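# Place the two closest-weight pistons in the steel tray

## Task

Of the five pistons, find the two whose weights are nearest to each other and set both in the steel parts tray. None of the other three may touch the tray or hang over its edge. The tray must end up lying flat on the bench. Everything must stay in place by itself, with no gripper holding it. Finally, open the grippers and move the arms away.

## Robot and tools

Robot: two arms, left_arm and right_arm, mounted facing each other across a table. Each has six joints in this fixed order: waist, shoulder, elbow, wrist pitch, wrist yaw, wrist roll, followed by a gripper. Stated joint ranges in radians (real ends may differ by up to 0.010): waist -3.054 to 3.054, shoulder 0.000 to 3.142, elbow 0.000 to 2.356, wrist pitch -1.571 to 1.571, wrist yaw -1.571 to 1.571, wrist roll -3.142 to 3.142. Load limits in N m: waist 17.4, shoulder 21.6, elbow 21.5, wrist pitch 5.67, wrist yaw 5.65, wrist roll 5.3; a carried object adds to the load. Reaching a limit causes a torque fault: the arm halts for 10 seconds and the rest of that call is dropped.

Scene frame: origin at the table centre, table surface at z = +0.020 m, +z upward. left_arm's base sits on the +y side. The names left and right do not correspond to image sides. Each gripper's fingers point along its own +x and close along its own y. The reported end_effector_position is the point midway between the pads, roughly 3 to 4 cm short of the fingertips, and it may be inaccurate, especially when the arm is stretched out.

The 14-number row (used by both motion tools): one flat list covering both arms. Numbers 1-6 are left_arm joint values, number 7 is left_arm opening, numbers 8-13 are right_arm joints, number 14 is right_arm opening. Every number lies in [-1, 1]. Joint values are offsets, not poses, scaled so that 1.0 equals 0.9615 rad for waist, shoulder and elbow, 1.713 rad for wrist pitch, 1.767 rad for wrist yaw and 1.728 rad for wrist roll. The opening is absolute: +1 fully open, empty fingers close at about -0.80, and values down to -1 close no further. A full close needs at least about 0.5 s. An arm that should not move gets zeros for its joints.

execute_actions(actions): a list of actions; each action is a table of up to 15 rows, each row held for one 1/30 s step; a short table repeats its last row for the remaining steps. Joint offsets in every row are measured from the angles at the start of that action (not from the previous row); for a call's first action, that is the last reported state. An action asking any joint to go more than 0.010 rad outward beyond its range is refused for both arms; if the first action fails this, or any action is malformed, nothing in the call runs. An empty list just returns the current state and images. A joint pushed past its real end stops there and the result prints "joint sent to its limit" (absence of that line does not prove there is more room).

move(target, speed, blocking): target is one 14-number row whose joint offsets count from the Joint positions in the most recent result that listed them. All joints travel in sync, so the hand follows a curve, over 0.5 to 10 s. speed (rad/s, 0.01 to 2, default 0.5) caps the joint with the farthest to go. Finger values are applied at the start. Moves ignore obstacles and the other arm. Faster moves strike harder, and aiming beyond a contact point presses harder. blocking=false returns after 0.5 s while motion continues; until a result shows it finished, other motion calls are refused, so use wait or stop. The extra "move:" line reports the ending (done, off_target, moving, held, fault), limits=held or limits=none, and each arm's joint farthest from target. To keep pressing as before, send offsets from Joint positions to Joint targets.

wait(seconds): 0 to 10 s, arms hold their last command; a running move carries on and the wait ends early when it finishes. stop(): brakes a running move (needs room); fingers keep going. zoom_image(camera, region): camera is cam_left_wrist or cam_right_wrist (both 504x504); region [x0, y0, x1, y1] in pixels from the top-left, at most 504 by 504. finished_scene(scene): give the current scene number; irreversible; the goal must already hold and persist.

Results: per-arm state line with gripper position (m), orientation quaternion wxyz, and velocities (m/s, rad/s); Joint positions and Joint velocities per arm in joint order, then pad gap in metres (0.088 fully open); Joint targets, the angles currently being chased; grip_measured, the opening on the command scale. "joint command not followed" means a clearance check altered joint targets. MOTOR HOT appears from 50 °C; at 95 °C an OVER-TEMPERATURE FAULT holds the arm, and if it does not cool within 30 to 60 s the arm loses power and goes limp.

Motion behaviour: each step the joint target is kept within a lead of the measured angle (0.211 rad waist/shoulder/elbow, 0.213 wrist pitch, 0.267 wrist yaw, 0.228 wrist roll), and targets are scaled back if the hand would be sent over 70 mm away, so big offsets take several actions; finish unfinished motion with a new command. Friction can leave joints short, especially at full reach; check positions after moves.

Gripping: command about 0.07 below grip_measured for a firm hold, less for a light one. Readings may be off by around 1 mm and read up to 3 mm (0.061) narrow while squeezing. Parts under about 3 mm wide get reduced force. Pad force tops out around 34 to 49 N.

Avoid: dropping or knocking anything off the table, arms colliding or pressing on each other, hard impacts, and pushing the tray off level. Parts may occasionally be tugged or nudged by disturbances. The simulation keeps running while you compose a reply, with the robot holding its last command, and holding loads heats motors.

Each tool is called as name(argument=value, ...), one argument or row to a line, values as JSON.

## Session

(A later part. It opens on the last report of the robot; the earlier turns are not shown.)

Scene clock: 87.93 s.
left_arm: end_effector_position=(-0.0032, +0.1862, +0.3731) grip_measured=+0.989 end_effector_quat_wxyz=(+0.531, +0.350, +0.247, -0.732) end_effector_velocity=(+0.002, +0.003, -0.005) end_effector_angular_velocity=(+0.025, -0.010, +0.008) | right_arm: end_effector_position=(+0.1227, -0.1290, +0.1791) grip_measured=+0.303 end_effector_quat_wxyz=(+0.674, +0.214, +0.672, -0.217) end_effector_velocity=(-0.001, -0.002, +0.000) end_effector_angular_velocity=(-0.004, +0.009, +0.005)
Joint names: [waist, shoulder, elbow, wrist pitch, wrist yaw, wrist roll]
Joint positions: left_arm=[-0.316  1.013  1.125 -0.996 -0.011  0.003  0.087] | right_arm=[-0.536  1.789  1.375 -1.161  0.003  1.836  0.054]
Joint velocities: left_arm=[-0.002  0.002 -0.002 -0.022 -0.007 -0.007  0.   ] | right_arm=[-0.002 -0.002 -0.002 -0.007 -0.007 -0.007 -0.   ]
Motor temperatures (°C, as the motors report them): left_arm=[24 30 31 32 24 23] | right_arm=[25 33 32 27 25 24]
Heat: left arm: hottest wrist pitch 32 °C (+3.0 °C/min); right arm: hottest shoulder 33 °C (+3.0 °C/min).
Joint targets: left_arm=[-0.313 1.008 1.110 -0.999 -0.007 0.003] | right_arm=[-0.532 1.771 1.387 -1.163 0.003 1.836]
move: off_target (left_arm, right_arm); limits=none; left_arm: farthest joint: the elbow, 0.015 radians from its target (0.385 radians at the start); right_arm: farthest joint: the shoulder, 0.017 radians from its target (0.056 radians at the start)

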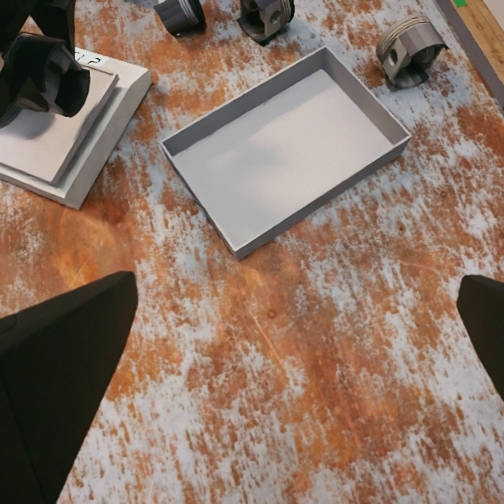

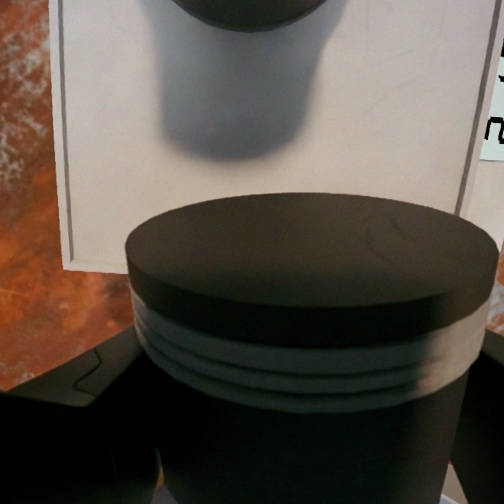

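move(
  target=[0,0,0,0,0,0,1, 0.486,0.322,0.2136,0.065,0,-0.26,0.2],
  speed=0.6,
)

Scene clock: 89.67 s.
left_arm: end_effector_position=(-0.0032, +0.1862, +0.3731) grip_measured=+0.989 end_effector_quat_wxyz=(+0.531, +0.350, +0.247, -0.732) end_effector_velocity=(-0.001, +0.002, -0.001) end_effector_angular_velocity=(+0.010, +0.007, -0.001) | right_arm: end_effector_position=(-0.0340, -0.0426, +0.1257) grip_measured=+0.303 end_effector_quat_wxyz=(+0.701, -0.102, +0.698, +0.104) end_effector_velocity=(+0.003, -0.005, -0.002) end_effector_angular_velocity=(-0.026, -0.010, +0.005)
Joint names: [waist, shoulder, elbow, wrist pitch, wrist yaw, wrist roll]
Joint positions: left_arm=[-0.316  1.013  1.125 -0.997 -0.011  0.003  0.087] | right_arm=[-0.069  2.086  1.569 -1.051  0.003  1.39   0.054]
Joint velocities: left_arm=[-0.002 -0.002 -0.002 -0.007  0.007 -0.007 -0.   ] | right_arm=[-0.002  0.002 -0.002 -0.022  0.007 -0.007 -0.   ]
Motor temperatures (°C, as the motors report them): left_arm=[24 30 31 32 24 23] | right_arm=[25 34 32 27 25 24]
Heat: left arm: hottest wrist pitch 32 °C (+2.0 °C/min); right arm: hottest shoulder 34 °C (+4.0 °C/min).
Joint targets: left_arm=[-0.316 1.013 1.125 -0.997 -0.011 0.003] | right_arm=[-0.069 2.098 1.581 -1.050 0.003 1.387]
move: off_target (right_arm); limits=none; left_arm: farthest joint: the wrist pitch, 0.001 radians from its target (0.001 radians at the start); right_arm: farthest joint: the shoulder, 0.013 radians from its target (0.310 radians at the start)

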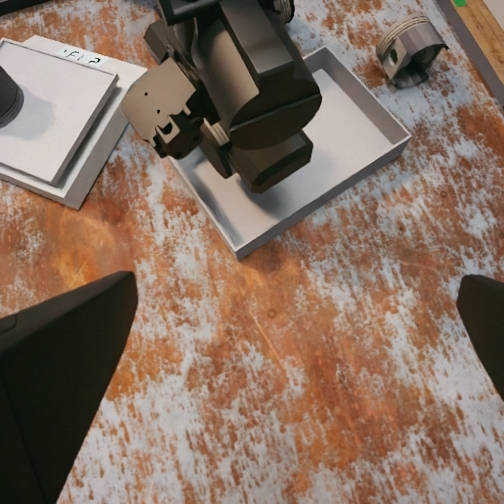

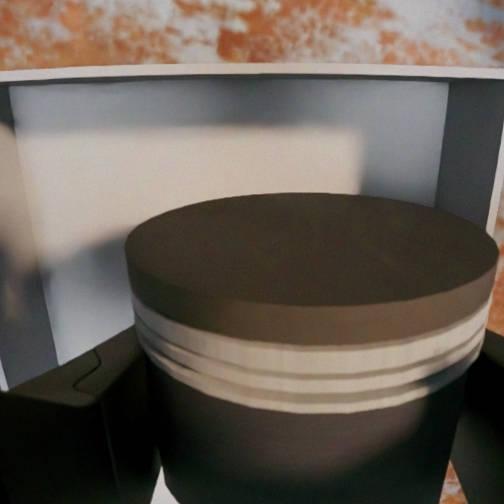

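move(
  target=[0,0,0,0,0,0,1, 0,0.1016,-0.0174,0.055,0,0,0.2],
  speed=0.13,
)

Scene clock: 91.43 s.
left_arm: end_effector_position=(-0.0032, +0.1862, +0.3731) grip_measured=+0.989 end_effector_quat_wxyz=(+0.531, +0.350, +0.247, -0.732) end_effector_velocity=(+0.000, -0.001, -0.000) end_effector_angular_velocity=(-0.003, -0.000, +0.008) | right_arm: end_effector_position=(-0.0354, -0.0321, +0.0912) grip_measured=+0.303 end_effector_quat_wxyz=(+0.700, -0.103, +0.699, +0.103) end_effector_velocity=(+0.000, -0.001, -0.000) end_effector_angular_velocity=(-0.008, +0.006, +0.020)
Joint names: [waist, shoulder, elbow, wrist pitch, wrist yaw, wrist roll]
Joint positions: left_arm=[-0.316  1.013  1.125 -0.997 -0.011  0.003  0.087] | right_arm=[-0.069  2.17   1.557 -0.958  0.003  1.39   0.054]
Joint velocities: left_arm=[-0.002  0.002 -0.002  0.007 -0.007 -0.007 -0.   ] | right_arm=[-0.002  0.002  0.002 -0.007 -0.007 -0.022 -0.   ]
Motor temperatures (°C, as the motors report them): left_arm=[24 30 31 32 24 23] | right_arm=[25 34 32 27 25 24]
Heat: left arm: hottest wrist pitch 32 °C (+2.0 °C/min); right arm: hottest shoulder 34 °C (+4.1 °C/min).
Joint targets: left_arm=[-0.316 1.013 1.125 -0.997 -0.011 0.003] | right_arm=[-0.069 2.183 1.552 -0.957 0.003 1.390]
move: off_target (right_arm); limits=none; left_arm: farthest joint: the waist, 0.000 radians from its target (0.000 radians at the start); right_arm: farthest joint: the shoulder, 0.014 radians from its target (0.098 radians at the start)

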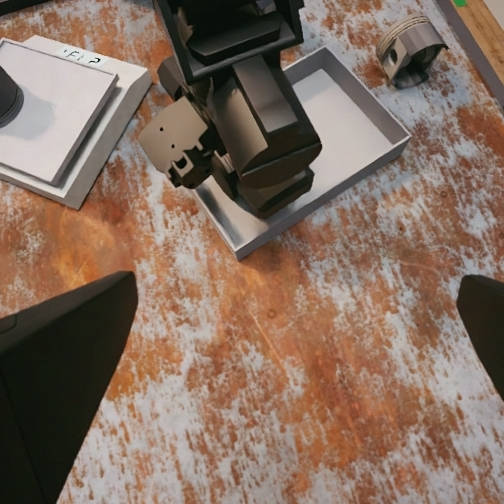

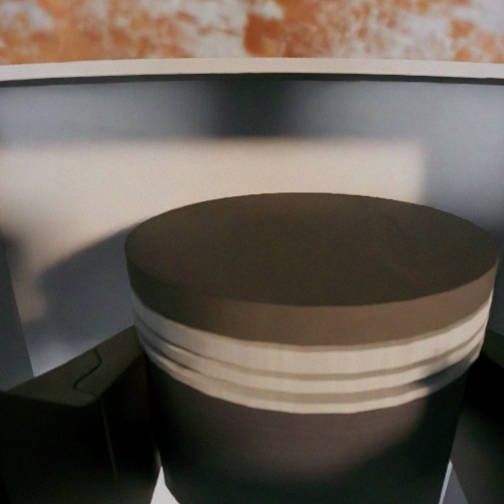

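move(
  target=[0,0,0,0,0,0,1, 0,0.028,-0.005,0.008,0,0,0.2],
  speed=0.04,
)

Scene clock: 92.70 s.
left_arm: end_effector_position=(-0.0032, +0.1862, +0.3731) grip_measured=+0.989 end_effector_quat_wxyz=(+0.531, +0.350, +0.247, -0.732) end_effector_velocity=(+0.000, -0.001, +0.001) end_effector_angular_velocity=(-0.002, +0.019, +0.031) | right_arm: end_effector_position=(-0.0355, -0.0315, +0.0897) grip_measured=+0.303 end_effector_quat_wxyz=(+0.700, -0.103, +0.699, +0.103) end_effector_velocity=(-0.000, +0.001, +0.000) end_effector_angular_velocity=(+0.006, +0.008, -0.010)
Joint names: [waist, shoulder, elbow, wrist pitch, wrist yaw, wrist roll]
Joint positions: left_arm=[-0.316  1.013  1.125 -0.997 -0.011  0.003  0.087] | right_arm=[-0.069  2.174  1.557 -0.954  0.003  1.39   0.054]
Joint velocities: left_arm=[-0.002 -0.002 -0.002  0.007 -0.007 -0.037 -0.   ] | right_arm=[-0.002 -0.002 -0.002  0.007 -0.007  0.007  0.   ]
Motor temperatures (°C, as the motors report them): left_arm=[24 30 31 32 24 23] | right_arm=[25 34 32 27 25 24]
Heat: left arm: hottest wrist pitch 32 °C (+2.0 °C/min); right arm: hottest shoulder 34 °C (+4.0 °C/min).
Joint targets: left_arm=[-0.316 1.013 1.125 -0.997 -0.011 0.003] | right_arm=[-0.069 2.197 1.553 -0.945 0.003 1.390]
move: off_target (right_arm); limits=none; left_arm: farthest joint: the waist, 0.000 radians from its target (0.000 radians at the start); right_arm: farthest joint: the shoulder, 0.023 radians from its target (0.027 radians at the start)

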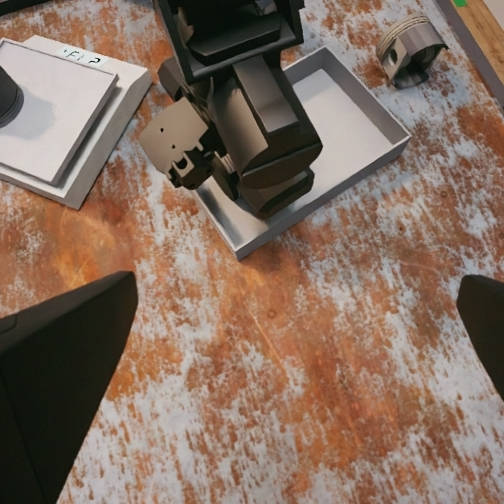

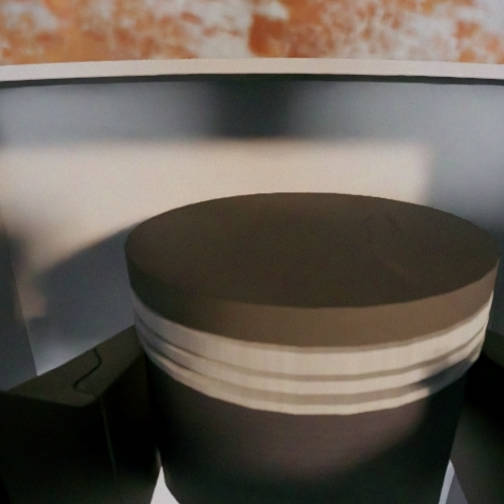

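execute_actions(
  actions=[
    [[0,0,0,0,0,0,1,0,0,0,0,0,0,0.2],[0,0,0,0,0,0,1,0,0,0,0,0,0,0.25],[0,0,0,0,0,0,1,0,0,0,0,0,0,0.29],[0,0,0,0,0,0,1,0,0,0,0,0,0,0.32],[0,0,0,0,0,0,1,0,0,0,0,0,0,0.34],[0,0,0,0,0,0,1,0,0,0,0,0,0,0.36],[0,0,0,0,0,0,1,0,0,0,0,0,0,0.38],[0,0,0,0,0,0,1,0,0,0,0,0,0,0.4],[0,0,0,0,0,0,1,0,0,0,0,0,0,0.43],[0,0,0,0,0,0,1,0,0,0,0,0,0,0.46],[0,0,0,0,0,0,1,0,0,0,0,0,0,0.5],[0,0,0,0,0,0,1,0,0,0,0,0,0,0.55],[0,0,0,0,0,0,1,0,0,0,0,0,0,0.62],[0,0,0,0,0,0,1,0,0,0,0,0,0,0.7],[0,0,0,0,0,0,1,0,0,0,0,0,0,0.8]],
  ],
)

move(
  target=[0,0,0,0,0,0,1, 0,-0.1,0.151,-0.13,0,0,0.9],
  speed=0.35,
)

move(
  target=[0,0,0,0,0,0,1, 0.539,-0.646,-0.81,0.092,0,0.241,1],
  speed=1.0,
)

Scene clock: 94.10 s.
left_arm: end_effector_position=(-0.0032, +0.1862, +0.3731) grip_measured=+0.989 end_effector_quat_wxyz=(+0.531, +0.350, +0.247, -0.732) end_effector_velocity=(+0.003, +0.001, -0.001) end_effector_angular_velocity=(+0.003, -0.014, +0.017) | right_arm: end_effector_position=(-0.0355, -0.0317, +0.0897) grip_measured=+0.596 end_effector_quat_wxyz=(+0.700, -0.103, +0.699, +0.103) end_effector_velocity=(-0.004, -0.004, -0.001) end_effector_angular_velocity=(-0.015, +0.020, +0.010)
Joint names: [waist, shoulder, elbow, wrist pitch, wrist yaw, wrist roll]
Joint positions: left_arm=[-0.316  1.013  1.125 -0.997 -0.011  0.003  0.087] | right_arm=[-0.069  2.174  1.557 -0.955  0.003  1.39   0.068]
Joint velocities: left_arm=[-0.002 -0.002 -0.002 -0.007 -0.022 -0.007  0.   ] | right_arm=[ 0.002 -0.002 -0.007 -0.007 -0.022 -0.007  0.094]
Motor temperatures (°C, as the motors report them): left_arm=[24 30 31 32 24 23] | right_arm=[25 34 32 27 25 24]
Heat: left arm: hottest wrist pitch 32 °C (+2.0 °C/min); right arm: hottest shoulder 34 °C (+4.0 °C/min).
Joint targets: left_arm=[-0.316 1.013 1.125 -0.997 -0.011 0.003] | right_arm=[-0.069 2.173 1.557 -0.954 0.003 1.390]

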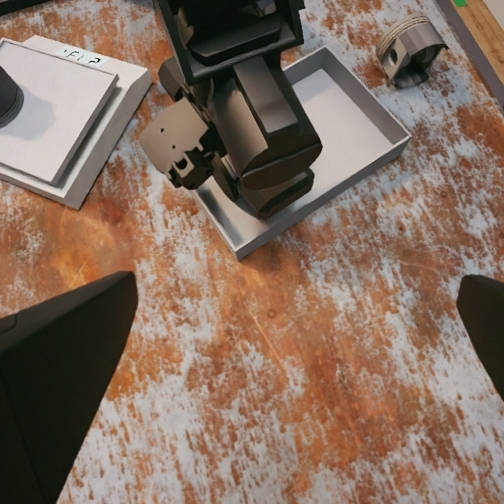

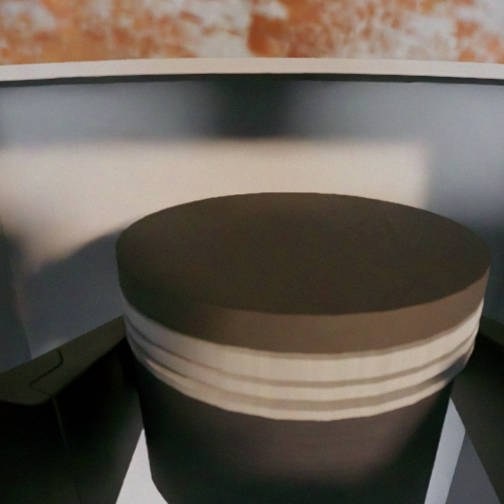

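Scene clock: 95.30 s.
left_arm: end_effector_position=(-0.0032, +0.1862, +0.3731) grip_measured=+0.989 end_effector_quat_wxyz=(+0.531, +0.350, +0.247, -0.732) end_effector_velocity=(+0.001, +0.004, -0.002) end_effector_angular_velocity=(+0.016, -0.006, +0.003) | right_arm: end_effector_position=(-0.0350, -0.0354, +0.1556) grip_measured=+0.898 end_effector_quat_wxyz=(+0.700, -0.103, +0.699, +0.104) end_effector_velocity=(+0.003, -0.005, +0.000) end_effector_angular_velocity=(-0.021, -0.010, +0.005)
Joint names: [waist, shoulder, elbow, wrist pitch, wrist yaw, wrist roll]
Joint positions: left_arm=[-0.316  1.013  1.125 -0.997 -0.011  0.003  0.087] | right_arm=[-0.069  2.089  1.695 -1.175  0.003  1.39   0.083]
Joint velocities: left_arm=[-0.007 -0.002  0.002 -0.022 -0.007 -0.007 -0.   ] | right_arm=[-0.002 -0.002 -0.002 -0.022  0.007 -0.007 -0.   ]
Motor temperatures (°C, as the motors report them): left_arm=[24 29 31 32 24 23] | right_arm=[25 34 32 27 25 24]
Heat: left arm: hottest wrist pitch 32 °C (+2.0 °C/min); right arm: hottest shoulder 34 °C (+4.0 °C/min).
Joint targets: left_arm=[-0.316 1.013 1.125 -0.997 -0.011 0.003] | right_arm=[-0.069 2.077 1.702 -1.178 0.003 1.390]
move: off_target (right_arm); limits=none; left_arm: farthest joint: the waist, 0.000 radians from its target (0.000 radians at the start); right_arm: farthest joint: the shoulder, 0.011 radians from its target (0.096 radians at the start)

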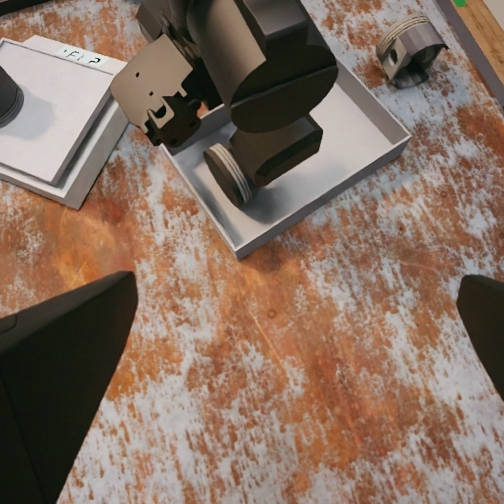

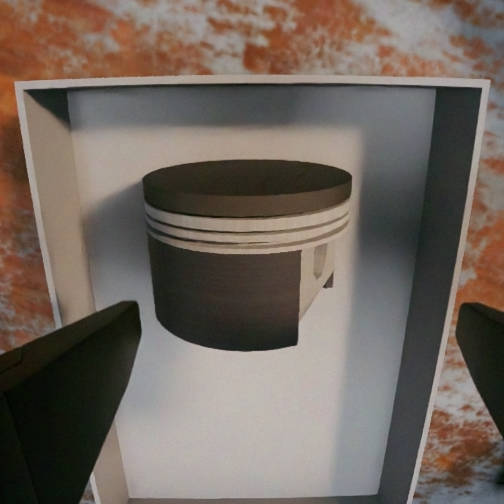

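Scene clock: 96.83 s.
left_arm: end_effector_position=(-0.0032, +0.1862, +0.3731) grip_measured=+0.989 end_effector_quat_wxyz=(+0.531, +0.350, +0.247, -0.732) end_effector_velocity=(+0.003, +0.000, -0.002) end_effector_angular_velocity=(+0.008, -0.016, +0.017) | right_arm: end_effector_position=(-0.1283, -0.2424, +0.1505) grip_measured=+1.000 end_effector_quat_wxyz=(+0.694, -0.138, +0.693, +0.139) end_effector_velocity=(-0.000, -0.003, +0.001) end_effector_angular_velocity=(-0.006, +0.004, +0.010)
Joint names: [waist, shoulder, elbow, wrist pitch, wrist yaw, wrist roll]
Joint positions: left_arm=[-0.316  1.013  1.125 -0.997 -0.011  0.003  0.087] | right_arm=[ 0.445  1.478  0.926 -1.019  0.003  1.803  0.088]
Joint velocities: left_arm=[-0.002  0.002 -0.002 -0.007 -0.022 -0.007 -0.   ] | right_arm=[ 0.002 -0.007 -0.002 -0.007 -0.007 -0.007  0.   ]
Motor temperatures (°C, as the motors report them): left_arm=[24 29 31 32 24 23] | right_arm=[25 35 32 27 25 24]
Heat: left arm: hottest wrist pitch 32 °C (+2.0 °C/min); right arm: hottest shoulder 35 °C (+4.0 °C/min).
Joint targets: left_arm=[-0.316 1.013 1.125 -0.997 -0.011 0.003] | right_arm=[0.449 1.468 0.917 -1.018 0.003 1.807]
move: done; limits=none; left_arm: farthest joint: the waist, 0.000 radians from its target (0.000 radians at the start); right_arm: farthest joint: the shoulder, 0.010 radians from its target (0.621 radians at the start)

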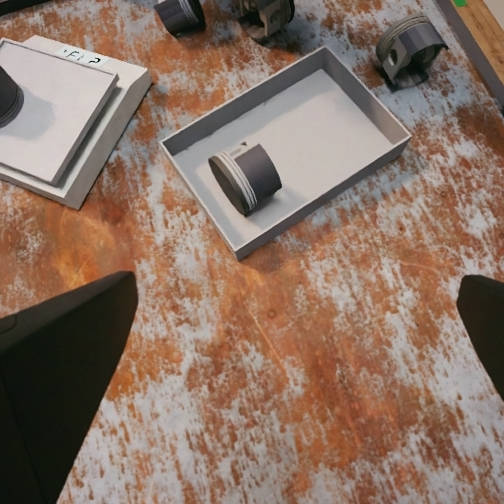

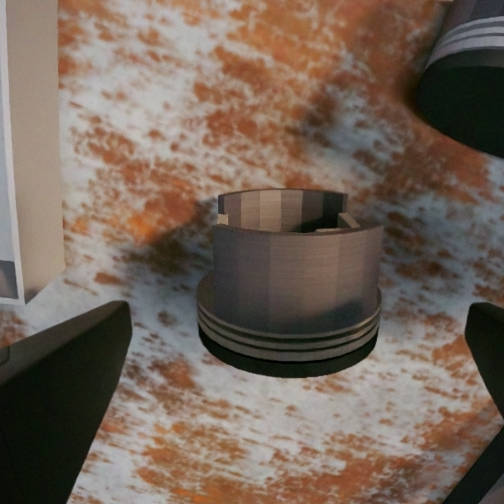

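move(
  target=[0,0,0,0,0,0,1, -0.006,0.153,-0.2,0.187,0,0,0.85],
  speed=0.45,
)

move(
  target=[0,0,0,0,0,0,1, 0,0,0,0,0,0,0.2],
)

move(
  target=[0,0,0,0,0,0,1, 0,-0.14,0.19,-0.17,0,0,0.2],
  speed=0.5,
)

Scene clock: 98.53 s.
left_arm: end_effector_position=(-0.0032, +0.1862, +0.3731) grip_measured=+0.989 end_effector_quat_wxyz=(+0.531, +0.350, +0.247, -0.732) end_effector_velocity=(-0.001, +0.001, -0.001) end_effector_angular_velocity=(+0.012, +0.014, +0.026) | right_arm: end_effector_position=(-0.1275, -0.2427, +0.0799) grip_measured=+0.852 end_effector_quat_wxyz=(+0.694, -0.138, +0.693, +0.138) end_effector_velocity=(+0.001, -0.002, +0.000) end_effector_angular_velocity=(-0.010, +0.002, +0.005)
Joint names: [waist, shoulder, elbow, wrist pitch, wrist yaw, wrist roll]
Joint positions: left_arm=[-0.316  1.013  1.125 -0.997 -0.011  0.003  0.087] | right_arm=[ 0.443  1.614  0.743 -0.701  0.003  1.803  0.081]
Joint velocities: left_arm=[-0.007  0.002  0.002 -0.007 -0.007 -0.037  0.   ] | right_arm=[-0.002 -0.002 -0.002 -0.007 -0.007 -0.007  0.   ]
Motor temperatures (°C, as the motors report them): left_arm=[24 29 31 32 24 23] | right_arm=[25 34 32 27 25 24]
Heat: left arm: hottest wrist pitch 32 °C (+2.0 °C/min); right arm: hottest shoulder 34 °C (+3.0 °C/min).
Joint targets: left_arm=[-0.316 1.013 1.125 -0.997 -0.011 0.003] | right_arm=[0.440 1.625 0.734 -0.699 0.003 1.803]
move: off_target (right_arm); limits=none; left_arm: farthest joint: the waist, 0.000 radians from its target (0.000 radians at the start); right_arm: farthest joint: the shoulder, 0.012 radians from its target (0.147 radians at the start)

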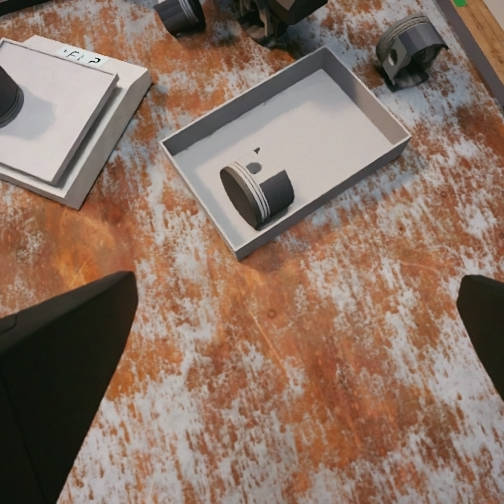

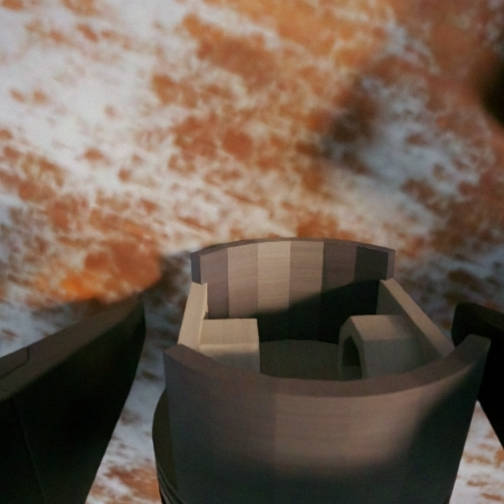

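Scene clock: 99.03 s.
left_arm: end_effector_position=(-0.0032, +0.1862, +0.3731) grip_measured=+0.989 end_effector_quat_wxyz=(+0.531, +0.350, +0.247, -0.732) end_effector_velocity=(+0.001, +0.002, -0.000) end_effector_angular_velocity=(+0.002, -0.002, +0.008) | right_arm: end_effector_position=(-0.1273, -0.2430, +0.0799) grip_measured=+0.289 end_effector_quat_wxyz=(+0.695, -0.138, +0.692, +0.138) end_effector_velocity=(+0.002, +0.002, -0.001) end_effector_angular_velocity=(+0.006, -0.005, -0.029)
Joint names: [waist, shoulder, elbow, wrist pitch, wrist yaw, wrist roll]
Joint positions: left_arm=[-0.316  1.013  1.125 -0.997 -0.011  0.003  0.087] | right_arm=[ 0.443  1.614  0.743 -0.702  0.002  1.803  0.053]
Joint velocities: left_arm=[-0.002 -0.007 -0.002 -0.007 -0.007 -0.007  0.   ] | right_arm=[-0.007  0.002 -0.002  0.007  0.007  0.022 -0.   ]
Motor temperatures (°C, as the motors report them): left_arm=[24 29 31 32 24 23] | right_arm=[25 34 32 27 25 24]
Heat: left arm: hottest wrist pitch 32 °C (+2.0 °C/min); right arm: hottest shoulder 34 °C (+3.0 °C/min).
Joint targets: left_arm=[-0.316 1.013 1.125 -0.997 -0.011 0.003] | right_arm=[0.443 1.614 0.743 -0.701 0.002 1.803]
move: done; limits=none; left_arm: farthest joint: the waist, 0.000 radians from its target (0.000 radians at the start); right_arm: farthest joint: the wrist pitch, 0.001 radians from its target (0.000 radians at the start)

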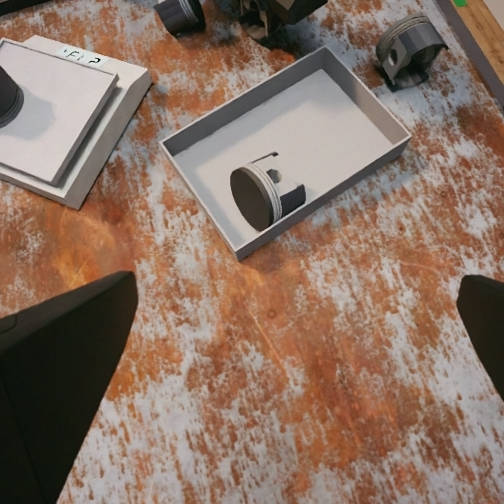

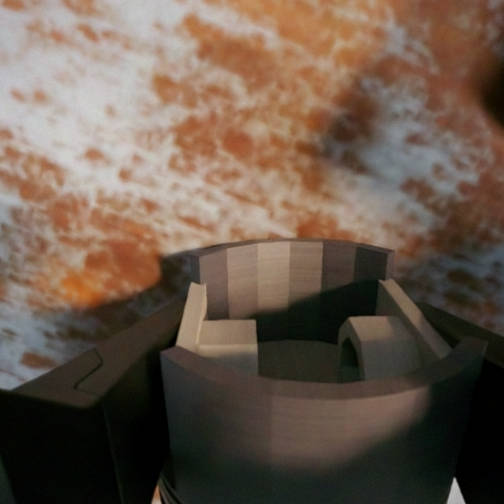

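Scene clock: 100.23 s.
left_arm: end_effector_position=(-0.0032, +0.1862, +0.3731) grip_measured=+0.989 end_effector_quat_wxyz=(+0.531, +0.350, +0.247, -0.732) end_effector_velocity=(+0.001, +0.003, -0.002) end_effector_angular_velocity=(+0.007, -0.003, +0.008) | right_arm: end_effector_position=(-0.1290, -0.2407, +0.1442) grip_measured=+0.289 end_effector_quat_wxyz=(+0.694, -0.137, +0.693, +0.138) end_effector_velocity=(+0.004, -0.004, -0.000) end_effector_angular_velocity=(-0.022, -0.007, +0.015)
Joint names: [waist, shoulder, elbow, wrist pitch, wrist yaw, wrist roll]
Joint positions: left_arm=[-0.316  1.013  1.125 -0.997 -0.011  0.003  0.087] | right_arm=[ 0.443  1.493  0.913 -0.991  0.002  1.803  0.053]
Joint velocities: left_arm=[-0.002 -0.007 -0.007 -0.007 -0.007 -0.007 -0.   ] | right_arm=[-0.007 -0.002 -0.002 -0.022 -0.007 -0.022 -0.   ]
Motor temperatures (°C, as the motors report them): left_arm=[24 29 31 32 24 23] | right_arm=[25 34 32 27 25 24]
Heat: left arm: hottest wrist pitch 32 °C (+2.0 °C/min); right arm: hottest shoulder 34 °C (+3.0 °C/min).
Joint targets: left_arm=[-0.316 1.013 1.125 -0.997 -0.011 0.003] | right_arm=[0.443 1.479 0.926 -0.994 0.002 1.803]
move: off_target (right_arm); limits=none; left_arm: farthest joint: the waist, 0.000 radians from its target (0.000 radians at the start); right_arm: farthest joint: the shoulder, 0.013 radians from its target (0.134 radians at the start)

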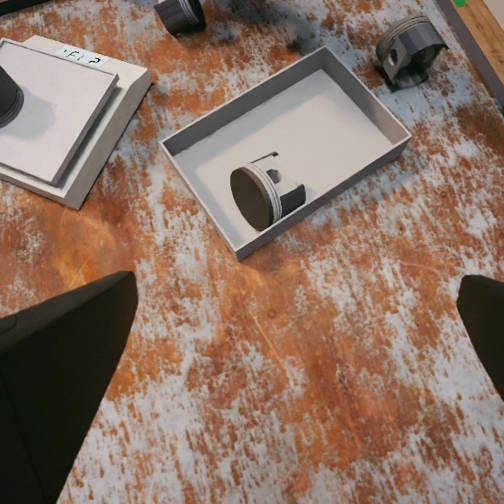

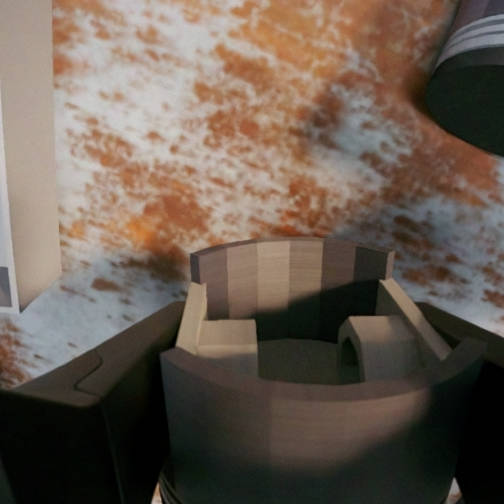

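move(
  target=[0,0,0,0,0,0,1, -0.2805,0.6414,0.752,-0.0636,0,-0.096,0.2],
  speed=0.8,
)

Scene clock: 102.67 s.
left_arm: end_effector_position=(-0.0032, +0.1862, +0.3731) grip_measured=+0.989 end_effector_quat_wxyz=(+0.531, +0.350, +0.247, -0.732) end_effector_velocity=(+0.001, +0.000, -0.000) end_effector_angular_velocity=(-0.005, +0.010, +0.019) | right_arm: end_effector_position=(-0.1294, -0.0603, +0.1352) grip_measured=+0.289 end_effector_quat_wxyz=(+0.701, -0.101, +0.699, +0.102) end_effector_velocity=(-0.001, +0.002, -0.002) end_effector_angular_velocity=(-0.000, +0.008, +0.005)
Joint names: [waist, shoulder, elbow, wrist pitch, wrist yaw, wrist roll]
Joint positions: left_arm=[-0.316  1.013  1.125 -0.997 -0.011  0.003  0.087] | right_arm=[ 0.176  2.096  1.624 -1.098  0.002  1.641  0.053]
Joint velocities: left_arm=[-0.002 -0.007 -0.007  0.007 -0.007 -0.022  0.   ] | right_arm=[-0.002  0.007  0.002  0.007 -0.007 -0.007 -0.   ]
Motor temperatures (°C, as the motors report them): left_arm=[24 29 31 32 24 23] | right_arm=[25 34 32 27 25 24]
Heat: left arm: hottest wrist pitch 32 °C (+2.0 °C/min); right arm: hottest shoulder 34 °C (+3.0 °C/min).
Joint targets: left_arm=[-0.316 1.013 1.125 -0.997 -0.011 0.003] | right_arm=[0.174 2.109 1.636 -1.100 0.002 1.638]
move: off_target (right_arm); limits=none; left_arm: farthest joint: the waist, 0.000 radians from its target (0.000 radians at the start); right_arm: farthest joint: the shoulder, 0.013 radians from its target (0.617 radians at the start)

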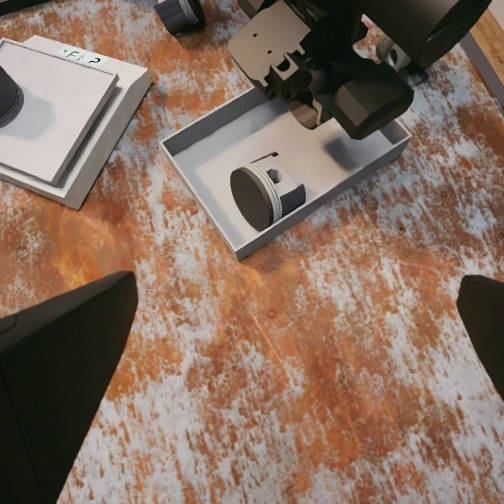

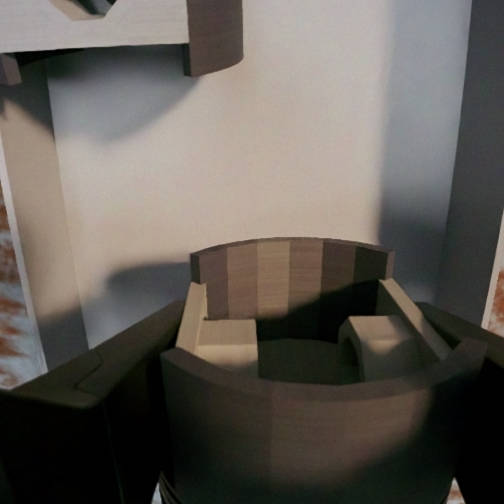

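move(
  target=[0,0,0,0,0,0,1, -0.033,0.0774,-0.099,0.0883,0,-0.017,0.2],
  speed=0.17,
)

Scene clock: 104.40 s.
left_arm: end_effector_position=(-0.0032, +0.1862, +0.3731) grip_measured=+0.989 end_effector_quat_wxyz=(+0.531, +0.350, +0.247, -0.732) end_effector_velocity=(+0.003, +0.001, -0.001) end_effector_angular_velocity=(+0.003, -0.014, +0.017) | right_arm: end_effector_position=(-0.1195, -0.0546, +0.0901) grip_measured=+0.289 end_effector_quat_wxyz=(+0.701, -0.101, +0.699, +0.100) end_effector_velocity=(+0.003, +0.002, +0.000) end_effector_angular_velocity=(+0.009, -0.005, +0.015)
Joint names: [waist, shoulder, elbow, wrist pitch, wrist yaw, wrist roll]
Joint positions: left_arm=[-0.316  1.013  1.125 -0.997 -0.011  0.003  0.087] | right_arm=[ 0.148  2.159  1.535 -0.948  0.002  1.614  0.053]
Joint velocities: left_arm=[-0.002 -0.002 -0.002 -0.007 -0.022 -0.007 -0.   ] | right_arm=[-0.007 -0.002 -0.002  0.007  0.007 -0.022 -0.   ]
Motor temperatures (°C, as the motors report them): left_arm=[24 29 31 32 24 23] | right_arm=[25 35 32 27 25 24]
Heat: left arm: hottest wrist pitch 32 °C (+2.0 °C/min); right arm: hottest shoulder 35 °C (+4.1 °C/min).
Joint targets: left_arm=[-0.316 1.013 1.125 -0.997 -0.011 0.003] | right_arm=[0.145 2.171 1.529 -0.946 0.002 1.611]
move: off_target (right_arm); limits=none; left_arm: farthest joint: the waist, 0.000 radians from its target (0.000 radians at the start); right_arm: farthest joint: the shoulder, 0.011 radians from its target (0.074 radians at the start)

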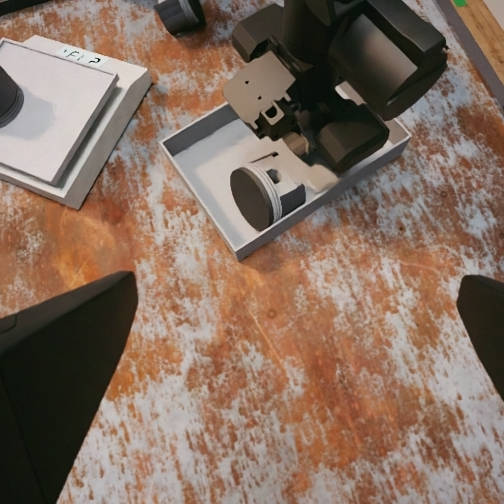

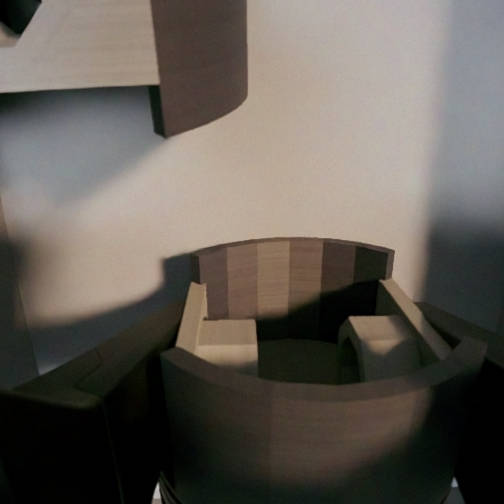

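move(
  target=[0,0,0,0,0,0,1, 0,0.02,-0.006,0.003,0,0,0.2],
  speed=0.04,
)

Scene clock: 105.33 s.
left_arm: end_effector_position=(-0.0032, +0.1862, +0.3731) grip_measured=+0.989 end_effector_quat_wxyz=(+0.531, +0.350, +0.247, -0.732) end_effector_velocity=(+0.003, +0.001, -0.003) end_effector_angular_velocity=(+0.010, -0.007, +0.028) | right_arm: end_effector_position=(-0.1194, -0.0545, +0.0894) grip_measured=+0.289 end_effector_quat_wxyz=(+0.701, -0.101, +0.699, +0.100) end_effector_velocity=(+0.001, -0.002, +0.000) end_effector_angular_velocity=(-0.009, +0.005, -0.010)
Joint names: [waist, shoulder, elbow, wrist pitch, wrist yaw, wrist roll]
Joint positions: left_arm=[-0.316  1.013  1.125 -0.997 -0.011  0.003  0.087] | right_arm=[ 0.147  2.161  1.535 -0.947  0.002  1.614  0.053]
Joint velocities: left_arm=[-0.002 -0.002 -0.007 -0.007 -0.022 -0.022 -0.   ] | right_arm=[-0.002 -0.002 -0.002 -0.007 -0.007  0.007 -0.   ]
Motor temperatures (°C, as the motors report them): left_arm=[24 29 31 32 24 23] | right_arm=[25 35 32 27 25 24]
Heat: left arm: hottest wrist pitch 32 °C (+2.0 °C/min); right arm: hottest shoulder 35 °C (+4.0 °C/min).
Joint targets: left_arm=[-0.316 1.013 1.125 -0.997 -0.011 0.003] | right_arm=[0.147 2.178 1.529 -0.943 0.002 1.615]
move: off_target (right_arm); limits=none; left_arm: farthest joint: the waist, 0.000 radians from its target (0.000 radians at the start); right_arm: farthest joint: the shoulder, 0.018 radians from its target (0.019 radians at the start)

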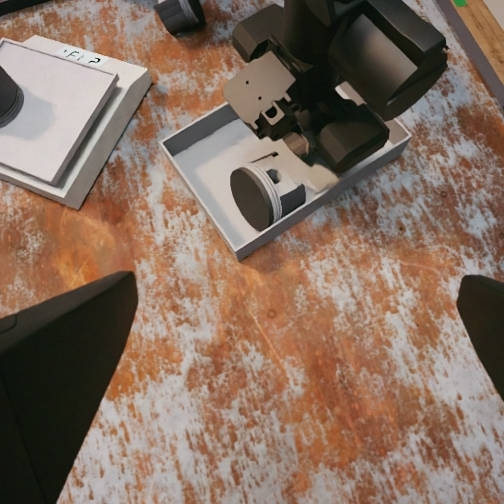

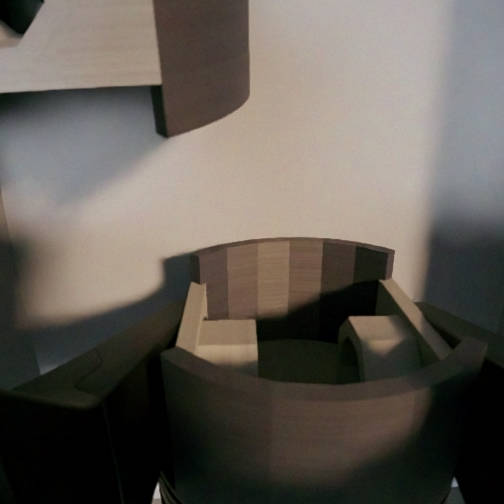

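Contact. Release slowly and lift.

execute_actions(
  actions=[
    [[0,0,0,0,0,0,1,0,0,0,0,0,0,0.2],[0,0,0,0,0,0,1,0,0,0,0,0,0,0.24],[0,0,0,0,0,0,1,0,0,0,0,0,0,0.28],[0,0,0,0,0,0,1,0,0,0,0,0,0,0.31],[0,0,0,0,0,0,1,0,0,0,0,0,0,0.33],[0,0,0,0,0,0,1,0,0,0,0,0,0,0.35],[0,0,0,0,0,0,1,0,0,0,0,0,0,0.37],[0,0,0,0,0,0,1,0,0,0,0,0,0,0.39],[0,0,0,0,0,0,1,0,0,0,0,0,0,0.42],[0,0,0,0,0,0,1,0,0,0,0,0,0,0.46],[0,0,0,0,0,0,1,0,0,0,0,0,0,0.5],[0,0,0,0,0,0,1,0,0,0,0,0,0,0.55],[0,0,0,0,0,0,1,0,0,0,0,0,0,0.62],[0,0,0,0,0,0,1,0,0,0,0,0,0,0.7],[0,0,0,0,0,0,1,0,0,0,0,0,0,0.8]],
  ],
)

move(
  target=[0,0,0,0,0,0,1, 0,-0.1,0.151,-0.13,0,0,0.9],
  speed=0.35,
)

move(
  target=[0,0,0,0,0,0,1, 0,-0.75,-0.55,0,0,0,0.9],
  speed=0.9,
)

Scene clock: 106.57 s.
left_arm: end_effector_position=(-0.0032, +0.1862, +0.3731) grip_measured=+0.989 end_effector_quat_wxyz=(+0.531, +0.350, +0.247, -0.732) end_effector_velocity=(+0.002, -0.001, -0.001) end_effector_angular_velocity=(-0.003, -0.000, +0.013) | right_arm: end_effector_position=(-0.1194, -0.0545, +0.0894) grip_measured=+0.595 end_effector_quat_wxyz=(+0.701, -0.101, +0.699, +0.100) end_effector_velocity=(+0.002, -0.001, +0.000) end_effector_angular_velocity=(-0.009, +0.005, -0.000)
Joint names: [waist, shoulder, elbow, wrist pitch, wrist yaw, wrist roll]
Joint positions: left_arm=[-0.316  1.013  1.125 -0.997 -0.011  0.003  0.087] | right_arm=[ 0.147  2.161  1.535 -0.947  0.002  1.614  0.068]
Joint velocities: left_arm=[ 0.002 -0.002 -0.007  0.007 -0.007 -0.007 -0.   ] | right_arm=[-0.007 -0.002 -0.002 -0.007 -0.007 -0.007  0.097]
Motor temperatures (°C, as the motors report them): left_arm=[24 28 31 32 24 23] | right_arm=[25 35 32 27 25 24]
Heat: left arm: hottest wrist pitch 32 °C (+1.0 °C/min); right arm: hottest shoulder 35 °C (+4.1 °C/min).
Joint targets: left_arm=[-0.316 1.013 1.125 -0.997 -0.011 0.003] | right_arm=[0.147 2.160 1.535 -0.947 0.002 1.614]

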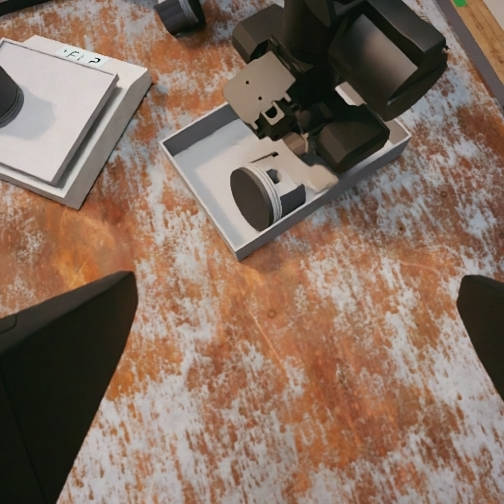

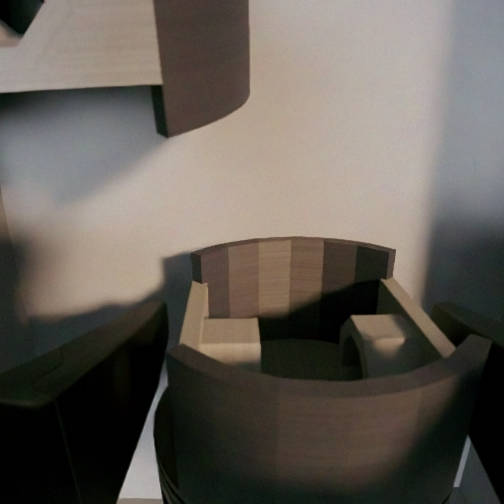

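Scene clock: 107.77 s.
left_arm: end_effector_position=(-0.0032, +0.1862, +0.3731) grip_measured=+0.989 end_effector_quat_wxyz=(+0.531, +0.350, +0.247, -0.732) end_effector_velocity=(+0.001, +0.002, -0.001) end_effector_angular_velocity=(+0.007, -0.003, +0.008) | right_arm: end_effector_position=(-0.1183, -0.0577, +0.1548) grip_measured=+0.898 end_effector_quat_wxyz=(+0.701, -0.100, +0.699, +0.101) end_effector_velocity=(+0.001, -0.002, +0.000) end_effector_angular_velocity=(-0.005, -0.009, +0.024)
Joint names: [waist, shoulder, elbow, wrist pitch, wrist yaw, wrist roll]
Joint positions: left_arm=[-0.316  1.013  1.125 -0.997 -0.011  0.003  0.087] | right_arm=[ 0.147  2.077  1.673 -1.167  0.002  1.614  0.083]
Joint velocities: left_arm=[-0.002 -0.002 -0.002 -0.007 -0.007 -0.007 -0.   ] | right_arm=[ 0.002 -0.002 -0.002 -0.007  0.007 -0.022 -0.   ]
Motor temperatures (°C, as the motors report them): left_arm=[24 28 31 32 24 23] | right_arm=[25 35 32 27 25 24]
Heat: left arm: hottest wrist pitch 32 °C (+1.0 °C/min); right arm: hottest shoulder 35 °C (+4.0 °C/min).
Joint targets: left_arm=[-0.316 1.013 1.125 -0.997 -0.011 0.003] | right_arm=[0.147 2.065 1.680 -1.169 0.002 1.614]
move: off_target (right_arm); limits=none; left_arm: farthest joint: the waist, 0.000 radians from its target (0.000 radians at the start); right_arm: farthest joint: the shoulder, 0.012 radians from its target (0.096 radians at the start)

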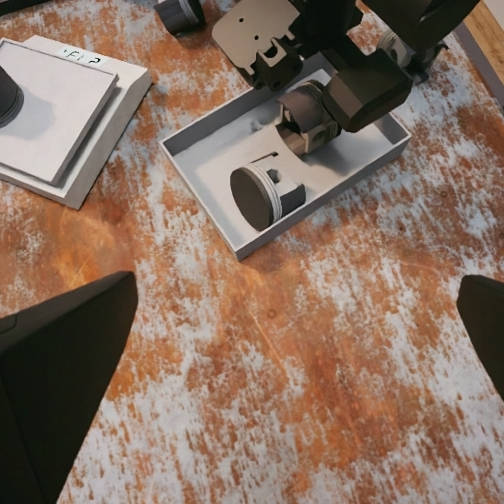

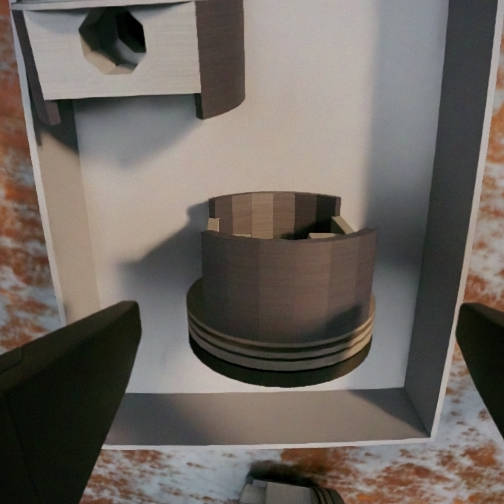

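Scene clock: 109.33 s.
left_arm: end_effector_position=(-0.0032, +0.1862, +0.3731) grip_measured=+0.989 end_effector_quat_wxyz=(+0.531, +0.350, +0.247, -0.732) end_effector_velocity=(-0.001, +0.002, -0.001) end_effector_angular_velocity=(+0.010, +0.007, -0.001) | right_arm: end_effector_position=(-0.0741, -0.1871, +0.2351) grip_measured=+0.898 end_effector_quat_wxyz=(+0.685, -0.032, +0.709, +0.168) end_effector_velocity=(+0.001, -0.003, -0.001) end_effector_angular_velocity=(-0.010, +0.006, -0.008)
Joint names: [waist, shoulder, elbow, wrist pitch, wrist yaw, wrist roll]
Joint positions: left_arm=[-0.316  1.013  1.125 -0.997 -0.011  0.003  0.087] | right_arm=[ 0.147  1.364  1.155 -1.167  0.002  1.614  0.083]
Joint velocities: left_arm=[-0.002 -0.002 -0.002 -0.007  0.007 -0.007 -0.   ] | right_arm=[-0.002 -0.007 -0.007 -0.007 -0.007  0.007  0.   ]
Motor temperatures (°C, as the motors report them): left_arm=[24 28 31 32 24 23] | right_arm=[25 35 32 27 25 24]
Heat: left arm: hottest wrist pitch 32 °C (+1.0 °C/min); right arm: hottest shoulder 35 °C (+4.0 °C/min).
Joint targets: left_arm=[-0.316 1.013 1.125 -0.997 -0.011 0.003] | right_arm=[0.147 1.355 1.144 -1.167 0.002 1.614]
move: off_target (right_arm); limits=none; left_arm: farthest joint: the waist, 0.000 radians from its target (0.000 radians at the start); right_arm: farthest joint: the elbow, 0.011 radians from its target (0.529 radians at the start)

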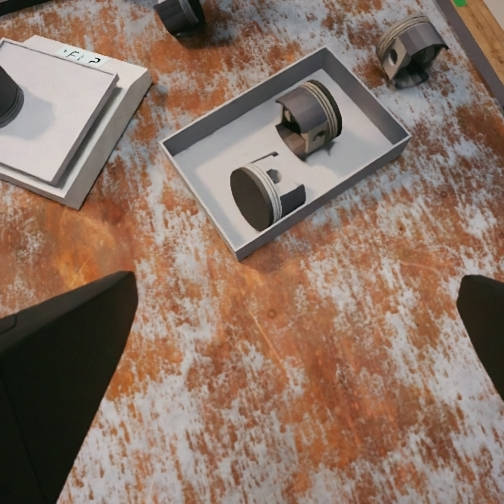

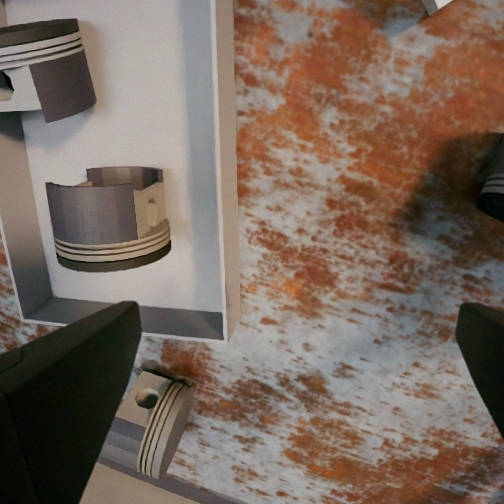

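finished_scene(
  scene=2,
)

The scene is finished: the task was done.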